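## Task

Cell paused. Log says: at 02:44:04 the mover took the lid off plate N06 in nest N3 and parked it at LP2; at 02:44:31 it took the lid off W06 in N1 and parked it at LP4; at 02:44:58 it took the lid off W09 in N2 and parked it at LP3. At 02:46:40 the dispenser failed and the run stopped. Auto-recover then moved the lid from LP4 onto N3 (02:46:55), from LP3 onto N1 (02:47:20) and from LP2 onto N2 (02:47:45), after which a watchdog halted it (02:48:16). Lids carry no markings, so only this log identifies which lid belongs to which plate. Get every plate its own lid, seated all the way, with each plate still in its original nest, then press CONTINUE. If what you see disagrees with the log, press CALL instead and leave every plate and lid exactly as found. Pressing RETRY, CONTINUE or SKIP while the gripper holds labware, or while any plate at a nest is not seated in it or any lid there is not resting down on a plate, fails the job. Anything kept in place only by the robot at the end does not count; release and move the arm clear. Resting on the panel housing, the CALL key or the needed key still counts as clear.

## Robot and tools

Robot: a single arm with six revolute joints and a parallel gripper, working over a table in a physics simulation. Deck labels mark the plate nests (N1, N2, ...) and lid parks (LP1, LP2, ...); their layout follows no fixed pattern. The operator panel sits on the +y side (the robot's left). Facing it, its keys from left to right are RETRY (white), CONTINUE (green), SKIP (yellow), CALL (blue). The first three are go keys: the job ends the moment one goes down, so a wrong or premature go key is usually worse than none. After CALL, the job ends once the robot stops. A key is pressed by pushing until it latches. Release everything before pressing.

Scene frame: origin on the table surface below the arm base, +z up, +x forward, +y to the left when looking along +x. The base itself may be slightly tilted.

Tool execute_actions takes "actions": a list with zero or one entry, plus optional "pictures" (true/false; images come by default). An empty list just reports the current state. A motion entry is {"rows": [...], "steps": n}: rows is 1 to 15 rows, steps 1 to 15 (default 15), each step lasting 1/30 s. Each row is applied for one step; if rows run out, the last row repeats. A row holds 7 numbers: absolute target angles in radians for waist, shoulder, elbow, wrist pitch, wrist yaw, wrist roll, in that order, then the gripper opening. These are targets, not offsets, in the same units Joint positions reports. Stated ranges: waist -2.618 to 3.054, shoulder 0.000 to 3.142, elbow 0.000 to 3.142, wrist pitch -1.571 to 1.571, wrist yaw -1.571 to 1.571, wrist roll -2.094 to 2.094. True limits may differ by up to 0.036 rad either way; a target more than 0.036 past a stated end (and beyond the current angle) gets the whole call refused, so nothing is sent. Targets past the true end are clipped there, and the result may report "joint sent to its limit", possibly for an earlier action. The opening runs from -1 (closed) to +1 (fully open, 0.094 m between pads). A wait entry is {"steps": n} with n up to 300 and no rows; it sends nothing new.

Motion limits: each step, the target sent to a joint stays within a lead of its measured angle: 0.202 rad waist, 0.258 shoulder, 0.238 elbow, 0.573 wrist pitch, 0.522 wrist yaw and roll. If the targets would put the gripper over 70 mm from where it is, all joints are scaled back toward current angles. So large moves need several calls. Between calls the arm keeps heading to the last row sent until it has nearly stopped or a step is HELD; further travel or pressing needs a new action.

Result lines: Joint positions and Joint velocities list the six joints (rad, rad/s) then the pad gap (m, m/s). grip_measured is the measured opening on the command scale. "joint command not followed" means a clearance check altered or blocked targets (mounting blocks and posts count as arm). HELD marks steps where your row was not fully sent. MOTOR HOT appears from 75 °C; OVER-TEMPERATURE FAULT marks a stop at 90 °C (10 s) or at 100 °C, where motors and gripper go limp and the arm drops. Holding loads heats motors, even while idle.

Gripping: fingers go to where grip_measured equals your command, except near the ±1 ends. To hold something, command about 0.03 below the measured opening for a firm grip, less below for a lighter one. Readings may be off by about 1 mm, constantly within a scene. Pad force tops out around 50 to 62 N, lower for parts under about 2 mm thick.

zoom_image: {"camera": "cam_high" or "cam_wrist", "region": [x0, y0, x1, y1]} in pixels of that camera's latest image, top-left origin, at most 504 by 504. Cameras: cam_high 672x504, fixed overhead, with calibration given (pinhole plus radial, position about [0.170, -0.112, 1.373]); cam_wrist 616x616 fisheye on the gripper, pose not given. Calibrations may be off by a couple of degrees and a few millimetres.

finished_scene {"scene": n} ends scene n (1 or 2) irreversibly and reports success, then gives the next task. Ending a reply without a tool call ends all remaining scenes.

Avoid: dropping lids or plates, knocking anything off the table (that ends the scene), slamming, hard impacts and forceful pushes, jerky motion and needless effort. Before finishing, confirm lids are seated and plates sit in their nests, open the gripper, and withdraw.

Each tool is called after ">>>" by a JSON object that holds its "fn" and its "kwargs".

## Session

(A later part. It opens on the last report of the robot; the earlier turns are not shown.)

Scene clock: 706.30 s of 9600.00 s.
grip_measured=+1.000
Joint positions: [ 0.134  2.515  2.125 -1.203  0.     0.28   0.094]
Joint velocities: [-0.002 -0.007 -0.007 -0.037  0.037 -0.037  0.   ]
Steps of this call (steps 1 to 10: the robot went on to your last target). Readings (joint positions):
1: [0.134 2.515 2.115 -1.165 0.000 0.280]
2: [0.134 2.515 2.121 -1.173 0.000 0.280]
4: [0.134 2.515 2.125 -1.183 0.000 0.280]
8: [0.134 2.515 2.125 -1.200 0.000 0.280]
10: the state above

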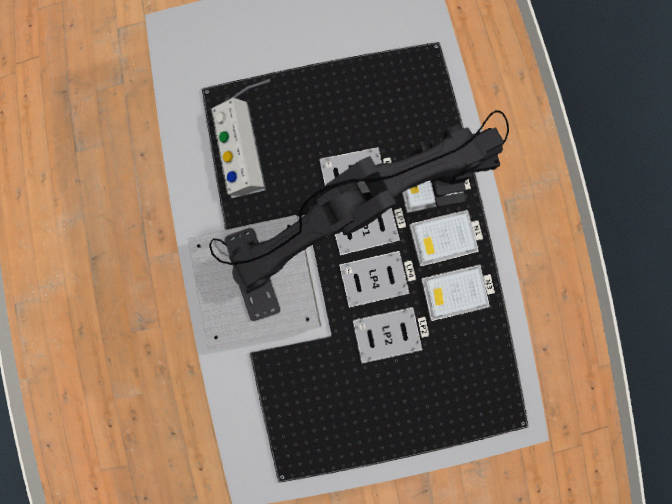

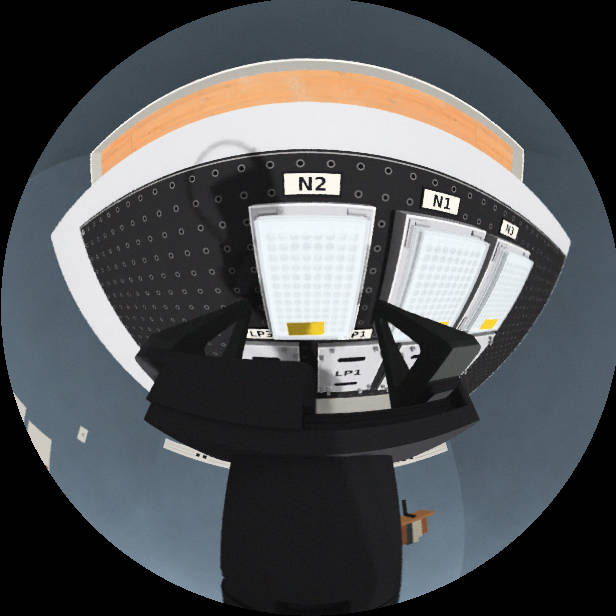

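>>> {"fn": "execute_actions", "kwargs": {"actions": [{"rows": [[0.1351,2.4895,2.1244,-1.1899,0,0.2798,1],[0.1382,2.4879,2.1227,-1.1897,0,0.2791,1],[0.1434,2.4854,2.1200,-1.1893,0,0.2780,1],[0.1506,2.4820,2.1162,-1.1887,0,0.2764,1],[0.1596,2.4776,2.1113,-1.1880,0,0.2745,1],[0.1705,2.4724,2.1056,-1.1871,0,0.2722,1],[0.1831,2.4663,2.0989,-1.1861,0,0.2695,1],[0.1973,2.4594,2.0913,-1.1850,0,0.2664,1],[0.2132,2.4518,2.0828,-1.1837,0,0.2630,1],[0.2305,2.4434,2.0736,-1.1824,0,0.2593,1],[0.2493,2.4343,2.0636,-1.1809,0,0.2552,1],[0.2695,2.4246,2.0528,-1.1793,0,0.2509,1],[0.2910,2.4142,2.0414,-1.1776,0,0.2463,1],[0.3137,2.4032,2.0293,-1.1758,0,0.2414,1],[0.3376,2.3917,2.0166,-1.1739,0,0.2363,1]], "steps": 15}], "pictures": false}}

>>> {"fn": "execute_actions", "kwargs": {"actions": [{"rows": [[0.3626,2.3797,2.0033,-1.1719,0,0.2309,1],[0.3885,2.3671,1.9894,-1.1699,0,0.2253,1],[0.4154,2.3541,1.9751,-1.1678,0,0.2195,1],[0.4432,2.3407,1.9603,-1.1656,0,0.2135,1],[0.4718,2.3269,1.9451,-1.1633,0,0.2074,1],[0.5011,2.3128,1.9295,-1.1610,0,0.2011,1],[0.5311,2.2983,1.9135,-1.1586,0,0.1947,1],[0.5616,2.2836,1.8972,-1.1562,0,0.1881,1],[0.5927,2.2686,1.8807,-1.1537,0,0.1814,1],[0.6241,2.2534,1.8639,-1.1513,0,0.1747,1],[0.6560,2.2380,1.8470,-1.1487,0,0.1678,1],[0.6881,2.2225,1.8299,-1.1462,0,0.1609,1],[0.7204,2.2069,1.8127,-1.1436,0,0.1540,1],[0.7529,2.1912,1.7953,-1.1411,0,0.1470,1],[0.7855,2.1755,1.7780,-1.1385,0,0.1400,1]], "steps": 15}], "pictures": false}}

>>> {"fn": "execute_actions", "kwargs": {"actions": [{"rows": [[0.8181,2.1598,1.7607,-1.1359,0,0.1330,1],[0.8506,2.1441,1.7433,-1.1334,0,0.1260,1],[0.8829,2.1285,1.7261,-1.1308,0,0.1191,1],[0.9150,2.1130,1.7090,-1.1283,0,0.1122,1],[0.9469,2.0976,1.6921,-1.1257,0,0.1053,1],[0.9783,2.0824,1.6753,-1.1233,0,0.0986,1],[1.0094,2.0674,1.6588,-1.1208,0,0.0919,1],[1.0399,2.0527,1.6425,-1.1184,0,0.0853,1],[1.0699,2.0382,1.6265,-1.1160,0,0.0789,1],[1.0992,2.0241,1.6109,-1.1137,0,0.0726,1],[1.1278,2.0103,1.5957,-1.1114,0,0.0665,1],[1.1556,1.9969,1.5809,-1.1092,0,0.0605,1],[1.1825,1.9839,1.5666,-1.1071,0,0.0547,1],[1.2084,1.9713,1.5527,-1.1051,0,0.0491,1],[1.2334,1.9593,1.5394,-1.1031,0,0.0438,1]], "steps": 15}], "pictures": false}}

>>> {"fn": "execute_actions", "kwargs": {"actions": [{"rows": [[1.2573,1.9478,1.5267,-1.1012,0,0.0386,1],[1.2800,1.9368,1.5146,-1.0994,0,0.0337,1],[1.3015,1.9264,1.5032,-1.0977,0,0.0291,1],[1.3217,1.9167,1.4924,-1.0961,0,0.0248,1],[1.3405,1.9076,1.4824,-1.0946,0,0.0207,1],[1.3578,1.8992,1.4732,-1.0933,0,0.0170,1],[1.3737,1.8916,1.4647,-1.0920,0,0.0136,1],[1.3879,1.8847,1.4571,-1.0909,0,0.0105,1],[1.4005,1.8786,1.4504,-1.0899,0,0.0078,1],[1.4114,1.8734,1.4447,-1.0890,0,0.0055,1],[1.4204,1.8690,1.4398,-1.0883,0,0.0036,1],[1.4276,1.8656,1.4360,-1.0877,0,0.0020,1],[1.4328,1.8631,1.4333,-1.0873,0,0.0009,1],[1.4359,1.8615,1.4316,-1.0871,0,0.0002,1],[1.437,1.861,1.431,-1.087,0,0,1]], "steps": 15}], "pictures": false}}

>>> {"fn": "execute_actions", "kwargs": {"actions": [{"steps": 15}]}}

Scene clock: 733.93 s of 9600.00 s.
grip_measured=+1.000
Joint positions: [ 0.281  2.453  2.042 -1.197  0.001  0.26   0.094]
Joint velocities: [ 0.706 -0.325 -0.335  0.037  0.051 -0.066  0.   ]
Steps of this call (steps 1 to 30: the robot went on to your last target; steps 31 to 90: nothing new was sent; then 24.13 s passed at rest; steps 91 to 105: all 15 steps of this action). Readings (joint positions):
91: [0.134 2.515 2.125 -1.209 0.000 0.280]
92: [0.134 2.515 2.125 -1.209 0.000 0.280]
94: [0.134 2.515 2.125 -1.209 0.000 0.280]
98: [0.152 2.508 2.111 -1.204 0.000 0.279]
105: the state above

Scene clock: 734.43 s of 9600.00 s.
grip_measured=+1.000
Joint positions: [ 0.726  2.238  1.816 -1.16   0.     0.175  0.094]
Joint velocities: [ 0.926 -0.457 -0.491  0.022  0.037 -0.212  0.   ]
Steps of this call (steps 1 to 15: all 15 steps of this action). Readings (joint positions):
1: [0.307 2.441 2.031 -1.195 0.001 0.256]
2: [0.334 2.429 2.018 -1.192 0.001 0.251]
4: [0.389 2.402 1.992 -1.188 0.001 0.242]
8: [0.505 2.344 1.933 -1.178 0.001 0.219]
15: the state above

Scene clock: 734.93 s of 9600.00 s.
grip_measured=+1.000
Joint positions: [ 1.19   2.014  1.571 -1.128 -0.002  0.075  0.094]
Joint velocities: [ 0.725 -0.383 -0.418  0.154  0.037 -0.022  0.   ]
Steps of this call (steps 1 to 15: all 15 steps of this action). Readings (joint positions):
1: [0.759 2.223 1.798 -1.158 0.000 0.168]
2: [0.792 2.207 1.781 -1.155 0.000 0.161]
4: [0.859 2.176 1.746 -1.151 -0.000 0.147]
8: [0.988 2.114 1.679 -1.142 -0.001 0.120]
15: the state above

Scene clock: 735.43 s of 9600.00 s.
grip_measured=+1.000
Joint positions: [ 1.43   1.896  1.442 -1.113 -0.002  0.013  0.094]
Joint velocities: [ 0.12  -0.046 -0.061  0.022  0.007 -0.051  0.   ]
Steps of this call (steps 1 to 15: all 15 steps of this action). Readings (joint positions):
1: [1.216 2.002 1.558 -1.126 -0.002 0.069]
2: [1.240 1.990 1.544 -1.125 -0.002 0.063]
4: [1.286 1.967 1.520 -1.122 -0.002 0.053]
8: [1.361 1.931 1.479 -1.117 -0.002 0.034]
15: the state above

Scene clock: 735.93 s of 9600.00 s.
grip_measured=+1.000
Joint positions: [ 1.433  1.895  1.439 -1.109 -0.002  0.007  0.094]
Joint velocities: [-0.017  0.002  0.007  0.007 -0.037 -0.007  0.   ]
Steps of this call (steps 1 to 15: the robot went on to your last target). Readings (joint positions):
1: [1.433 1.895 1.440 -1.113 -0.002 0.012]
2: [1.433 1.895 1.440 -1.113 -0.002 0.011]
4: [1.433 1.895 1.440 -1.111 -0.002 0.009]
8: [1.433 1.895 1.439 -1.109 -0.002 0.008]
15: the state above
The arm was judged still, so your last target was given up. Only a new action makes it travel on or press farther. Fingers that are still opening or closing keep moving.

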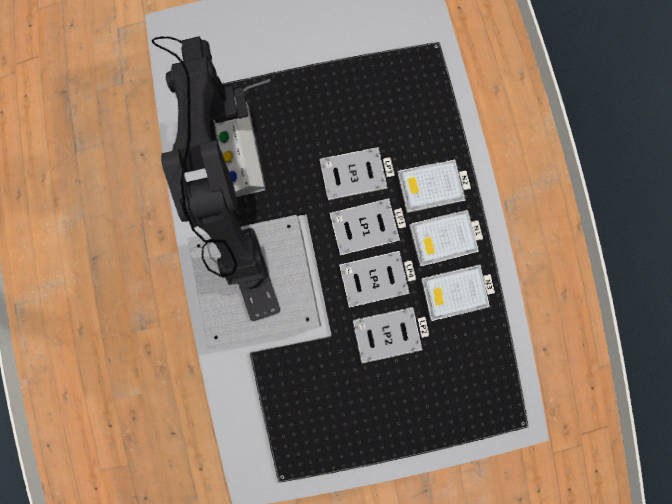

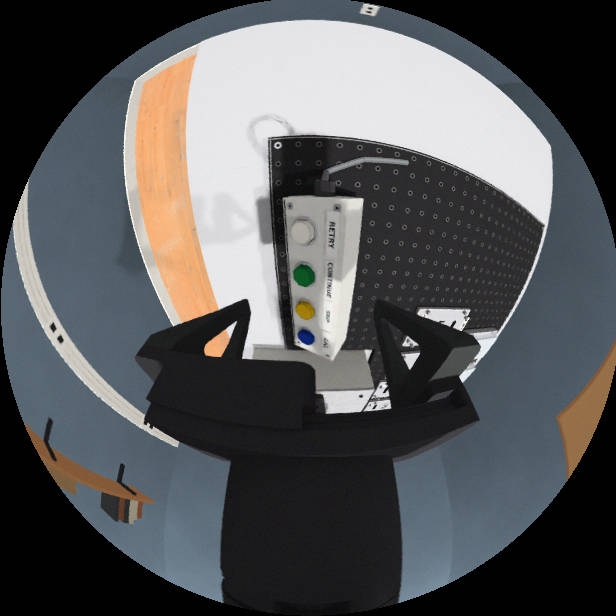

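>>> {"fn": "zoom_image", "kwargs": {"camera": "cam_wrist", "region": [190, 170, 430, 370]}}

>>> {"fn": "zoom_image", "kwargs": {"camera": "cam_high", "region": [380, 140, 520, 340]}}

Region (190, 170, 430, 370) of cam_wrist's 616x616 image, scaled by 2.100, with more detail than that image has.

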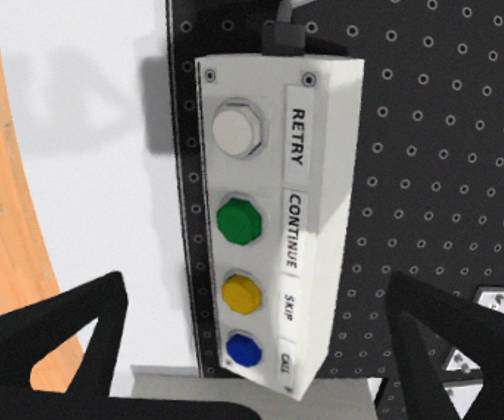

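Region (380, 140, 520, 340) of cam_high's 672x504 image, scaled by 2.520, with more detail than that image has; it fills the left 353 columns of this view, and the rest is white.

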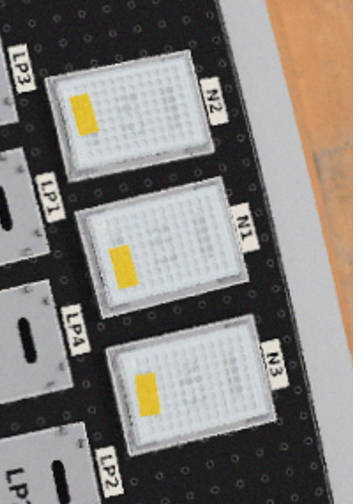

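>>> {"fn": "execute_actions", "kwargs": {"actions": [{"rows": [[1.445,1.880,1.428,-1.082,0,0,1],[1.450,1.880,1.420,-1.074,0,0,1],[1.455,1.880,1.408,-1.062,0,0,1],[1.460,1.880,1.393,-1.047,0,0,1],[1.464,1.880,1.376,-1.030,0,0,1],[1.468,1.880,1.358,-1.012,0,0,1],[1.468,1.880,1.340,-0.994,0,0,1],[1.468,1.880,1.322,-0.976,0,0,1],[1.468,1.880,1.305,-0.959,0,0,1],[1.468,1.880,1.290,-0.944,0,0,1],[1.468,1.880,1.278,-0.932,0,0,1],[1.468,1.880,1.270,-0.924,0,0,1],[1.468,1.880,1.266,-0.921,0,0,1]], "steps": 15}], "pictures": false}}

>>> {"fn": "execute_actions", "kwargs": {"actions": [{"steps": 15}]}}

>>> {"fn": "zoom_image", "kwargs": {"camera": "cam_wrist", "region": [190, 170, 430, 370]}}

Scene clock: 755.23 s of 9600.00 s.
grip_measured=+1.000
Joint positions: [ 1.463  1.895  1.269 -0.977 -0.002  0.006  0.094]
Joint velocities: [ 0.002  0.012 -0.071  0.095  0.037 -0.037  0.   ]
Steps of this call (steps 1 to 90: nothing new was sent; then 15.80 s passed at rest; steps 91 to 105: all 15 steps of this action). Readings (joint positions):
91: [1.433 1.895 1.439 -1.108 -0.002 0.007]
92: [1.434 1.895 1.438 -1.105 -0.002 0.007]
94: [1.439 1.895 1.426 -1.092 -0.002 0.007]
98: [1.459 1.895 1.363 -1.046 -0.002 0.007]
105: the state above

Scene clock: 755.73 s of 9600.00 s.
grip_measured=+1.000
Joint positions: [ 1.463  1.895  1.269 -0.943 -0.002  0.006  0.094]
Joint velocities: [-0.007 -0.007 -0.012 -0.007 -0.022 -0.066  0.   ]
Steps of this call (steps 1 to 15: the robot went on to your last target). Readings (joint positions):
1: [1.463 1.895 1.269 -0.973 -0.002 0.006]
2: [1.463 1.895 1.269 -0.967 -0.002 0.006]
4: [1.463 1.895 1.269 -0.957 -0.002 0.006]
8: [1.463 1.895 1.269 -0.947 -0.002 0.006]
15: the state above

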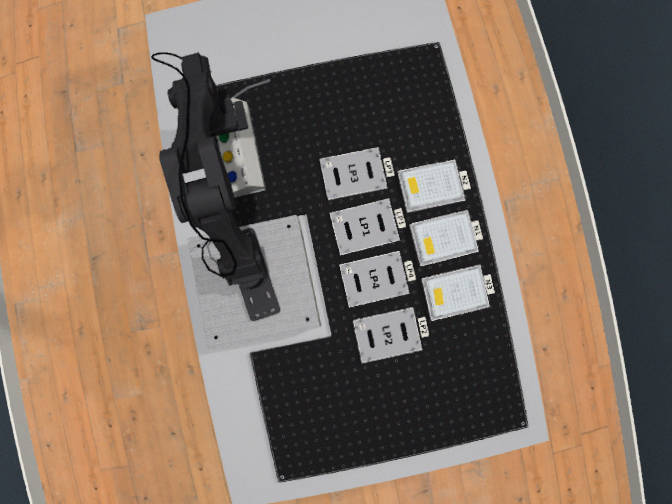

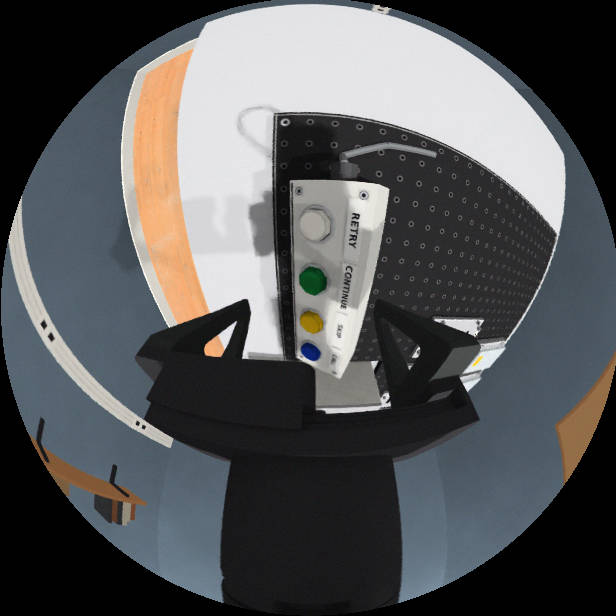

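Region (190, 170, 430, 370) of cam_wrist's 616x616 image, scaled by 2.100, with more detail than that image has.

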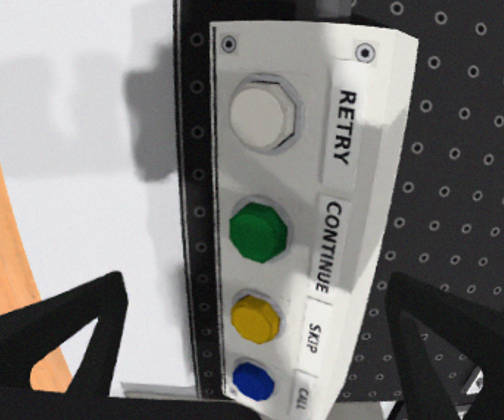

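>>> {"fn": "execute_actions", "kwargs": {"actions": [{"rows": [[1.468,1.900,1.266,-0.921,0,0,0.7],[1.468,1.905,1.264,-0.915,0,0,0.4],[1.468,1.912,1.261,-0.906,0,0,0.1],[1.468,1.919,1.257,-0.896,0,0,-0.2],[1.468,1.926,1.253,-0.885,0,0,-0.5],[1.468,1.933,1.248,-0.874,0,0,-0.8],[1.468,1.939,1.243,-0.863,0,0,-1],[1.468,1.945,1.239,-0.853,0,0,-1],[1.468,1.950,1.235,-0.844,0,0,-1],[1.468,1.954,1.232,-0.837,0,0,-1],[1.468,1.957,1.230,-0.833,0,0,-1],[1.468,1.958,1.230,-0.831,0,0,-1]], "steps": 15}], "pictures": false}}

>>> {"fn": "execute_actions", "kwargs": {"actions": [{"steps": 20}]}}

>>> {"fn": "zoom_image", "kwargs": {"camera": "cam_wrist", "region": [190, 170, 430, 370]}}

Scene clock: 777.20 s of 9600.00 s.
grip_measured=-0.986
Joint positions: [ 1.463  1.956  1.234 -0.867 -0.002  0.006  0.001]
Joint velocities: [ 0.002  0.032 -0.037  0.007 -0.007 -0.022  0.   ]
Steps of this call (steps 1 to 15: the robot went on to your last target; steps 16 to 90: nothing new was sent; then 17.97 s passed at rest; steps 91 to 105: all 15 steps of this action). Readings (joint positions):
91: [1.463 1.895 1.269 -0.942 -0.002 0.006]
92: [1.463 1.895 1.269 -0.942 -0.002 0.006]
94: [1.463 1.896 1.269 -0.937 -0.002 0.006]
98: [1.463 1.915 1.262 -0.905 -0.002 0.006]
105: the state above

Scene clock: 777.87 s of 9600.00 s.
grip_measured=-0.986
Joint positions: [ 1.463  1.956  1.233 -0.853 -0.002  0.006  0.001]
Joint velocities: [-0.027 -0.007  0.002 -0.066 -0.022  0.081  0.001]
Steps of this call (steps 1 to 20: the robot went on to your last target). Readings (joint positions):
1: [1.463 1.956 1.233 -0.866 -0.002 0.006]
2: [1.463 1.956 1.233 -0.863 -0.002 0.006]
4: [1.463 1.956 1.233 -0.858 -0.002 0.006]
8: [1.463 1.956 1.233 -0.854 -0.002 0.006]
20: the state above

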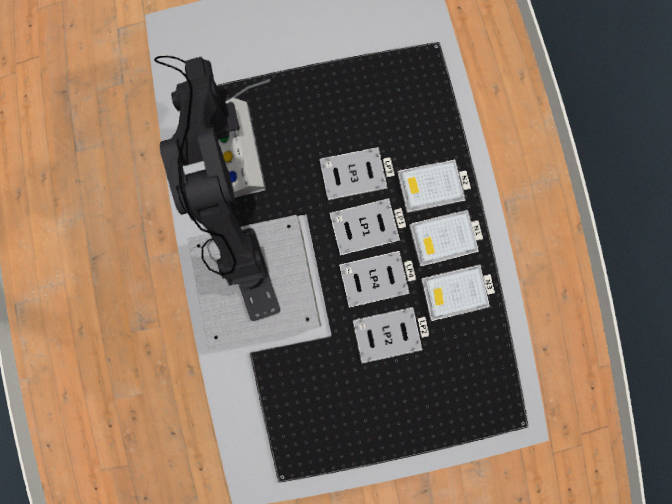

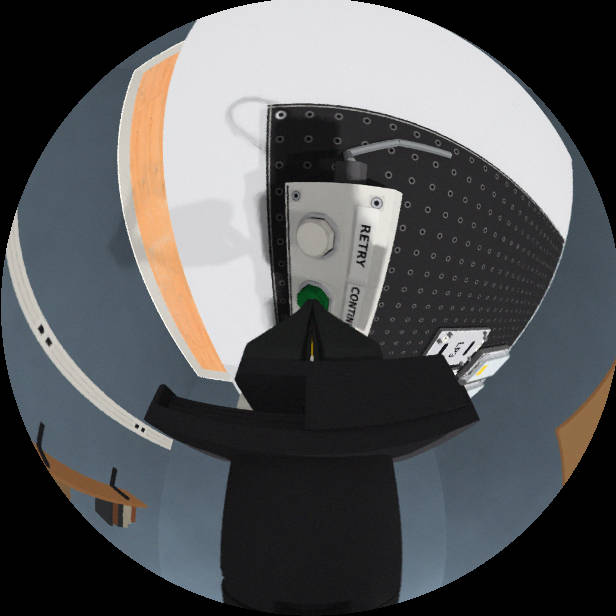

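Region (190, 170, 430, 370) of cam_wrist's 616x616 image, scaled by 2.100, with more detail than that image has.

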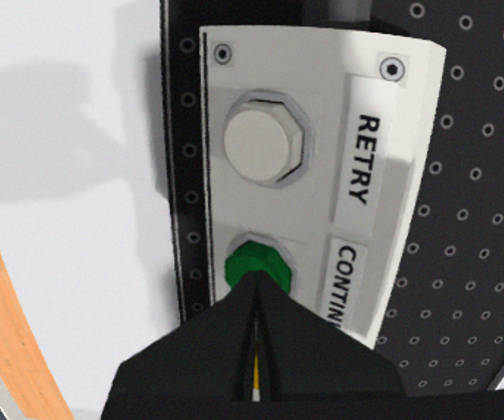

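>>> {"fn": "execute_actions", "kwargs": {"actions": [{"rows": [[1.468,1.958,1.224,-0.826,0,0,-1],[1.468,1.958,1.219,-0.820,0,0,-1],[1.468,1.958,1.215,-0.814,0,0,-1],[1.468,1.958,1.211,-0.808,0,0,-1],[1.468,1.958,1.207,-0.802,0,0,-1],[1.468,1.958,1.203,-0.796,0,0,-1],[1.468,1.958,1.199,-0.790,0,0,-1],[1.468,1.958,1.195,-0.785,0,0,-1],[1.468,1.958,1.192,-0.781,0,0,-1]], "steps": 15}], "pictures": false}}

>>> {"fn": "execute_actions", "kwargs": {"actions": [{"steps": 12}]}}

>>> {"fn": "zoom_image", "kwargs": {"camera": "cam_wrist", "region": [190, 170, 430, 370]}}

Scene clock: 784.73 s of 9600.00 s.
grip_measured=-0.987
Joint positions: [ 1.464  1.956  1.209 -0.817 -0.012  0.006  0.001]
Joint velocities: [ 0.012 -0.002  0.007  0.037 -0.066  0.037  0.   ]
Steps of this call (steps 1 to 15: the robot went on to your last target; steps 16 to 90: nothing new was sent; then 3.37 s passed at rest; steps 91 to 105: all 15 steps of this action). Readings (joint positions):
91: [1.463 1.956 1.233 -0.852 -0.002 0.006]
92: [1.463 1.956 1.233 -0.851 -0.002 0.006]
94: [1.463 1.956 1.230 -0.843 -0.002 0.006]
98: [1.463 1.956 1.213 -0.825 -0.004 0.006]
105: the state above

Scene clock: 785.13 s of 9600.00 s.
grip_measured=-0.987
Joint positions: [ 1.464  1.956  1.209 -0.815 -0.013  0.006  0.001]
Joint velocities: [-0.007  0.017 -0.002  0.022  0.037  0.037  0.   ]
Steps of this call (steps 1 to 12: the robot went on to your last target). Readings (joint positions):
1: [1.464 1.956 1.209 -0.816 -0.013 0.006]
2: [1.464 1.956 1.209 -0.816 -0.013 0.006]
4: [1.464 1.956 1.209 -0.816 -0.013 0.006]
8: [1.464 1.956 1.209 -0.815 -0.013 0.006]
12: the state above

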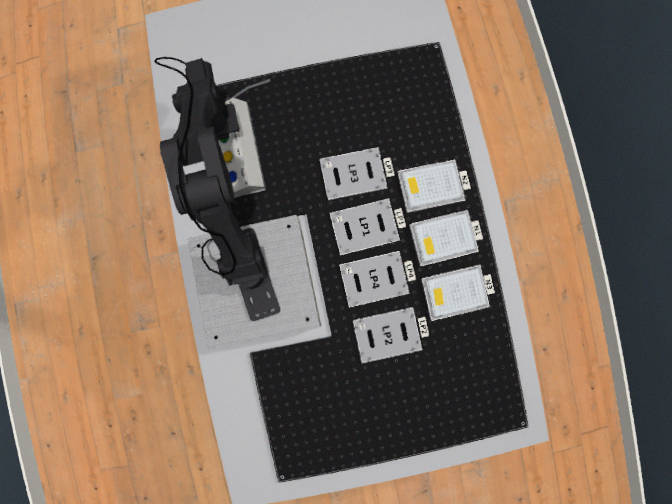

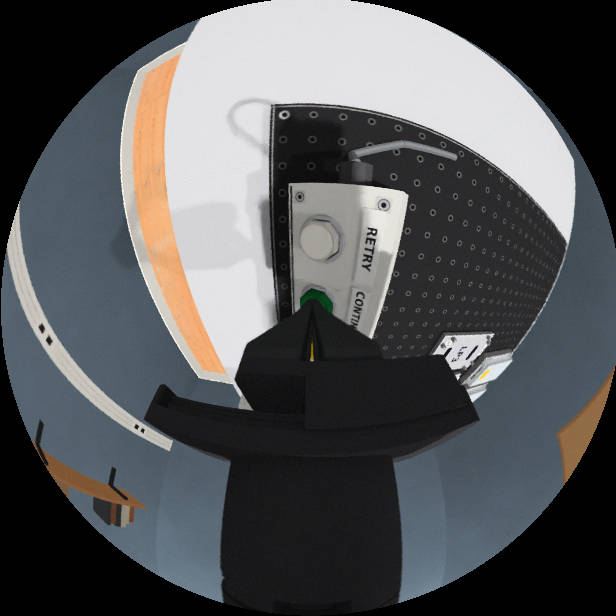

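Region (190, 170, 430, 370) of cam_wrist's 616x616 image, scaled by 2.100, with more detail than that image has.

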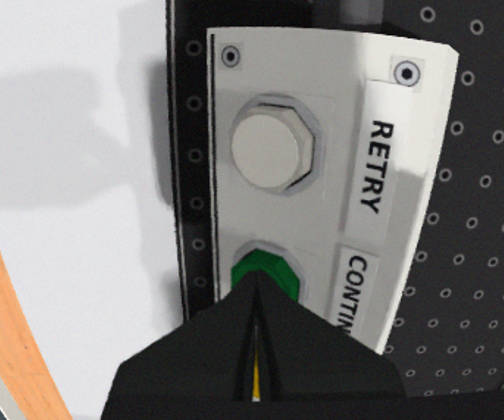

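>>> {"fn": "execute_actions", "kwargs": {"actions": [{"rows": [[1.462,1.958,1.190,-0.795,0.01,0,-1],[1.460,1.958,1.187,-0.795,0.02,0,-1],[1.458,1.958,1.184,-0.793,0.03,0,-1],[1.456,1.958,1.181,-0.791,0.04,0,-1],[1.455,1.958,1.178,-0.789,0.05,0,-1],[1.455,1.958,1.175,-0.787,0.055,0,-1],[1.455,1.958,1.172,-0.785,0.06,0,-1],[1.455,1.958,1.170,-0.783,0.06,0,-1]], "steps": 15}]}}

>>> {"fn": "zoom_image", "kwargs": {"camera": "cam_wrist", "region": [190, 170, 430, 370]}}

Scene clock: 790.40 s of 9600.00 s.
grip_measured=-0.987
Joint positions: [ 1.464  1.956  1.196 -0.799  0.002  0.006  0.001]
Joint velocities: [ 0.002  0.007 -0.012 -0.022 -0.022  0.066 -0.001]
The task's run ended inside this call: 6 steps that you had sent did not run.
Steps of this call (steps 1 to 15: the robot went on to your last target; steps 16 to 90: nothing new was sent; then 1.97 s passed at rest; steps 91 to 99: the first 9 steps of this action). Readings (joint positions):
91: [1.464 1.956 1.209 -0.815 -0.013 0.006]
92: [1.464 1.956 1.209 -0.815 -0.013 0.006]
94: [1.464 1.956 1.207 -0.813 -0.011 0.006]
98: [1.464 1.956 1.199 -0.802 -0.006 0.006]
99: [1.464 1.956 1.198 -0.800 -0.002 0.006]
The task's run has ended: the event that ends the task has happened. This ends this scene only. If you have not yet called finished_scene for this scene, call it to go on to the next scene.

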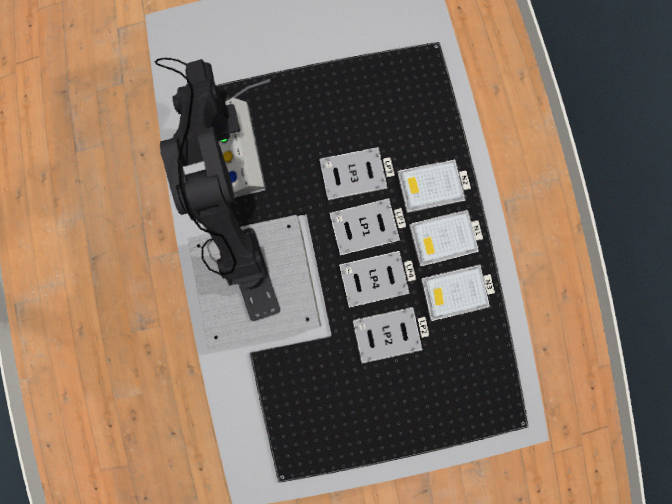

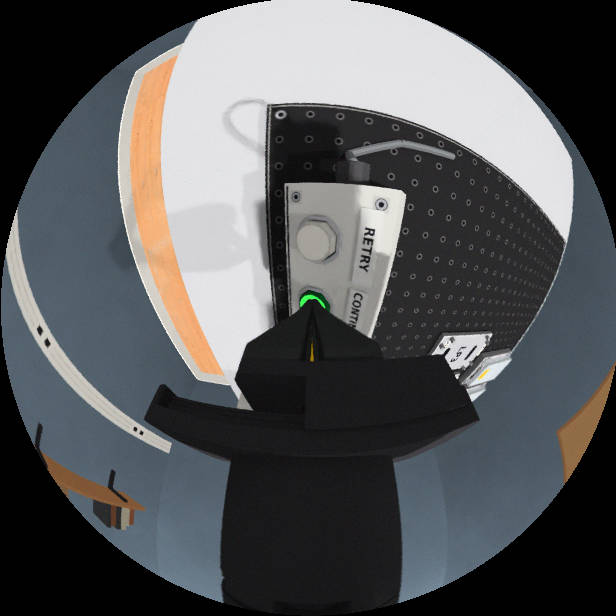

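This scene is finished. If you have not yet called finished_scene for this scene, call it to go on to the next scene.

>>> {"fn": "finished_scene", "kwargs": {"scene": 1}}

The scene is finished: the task was done.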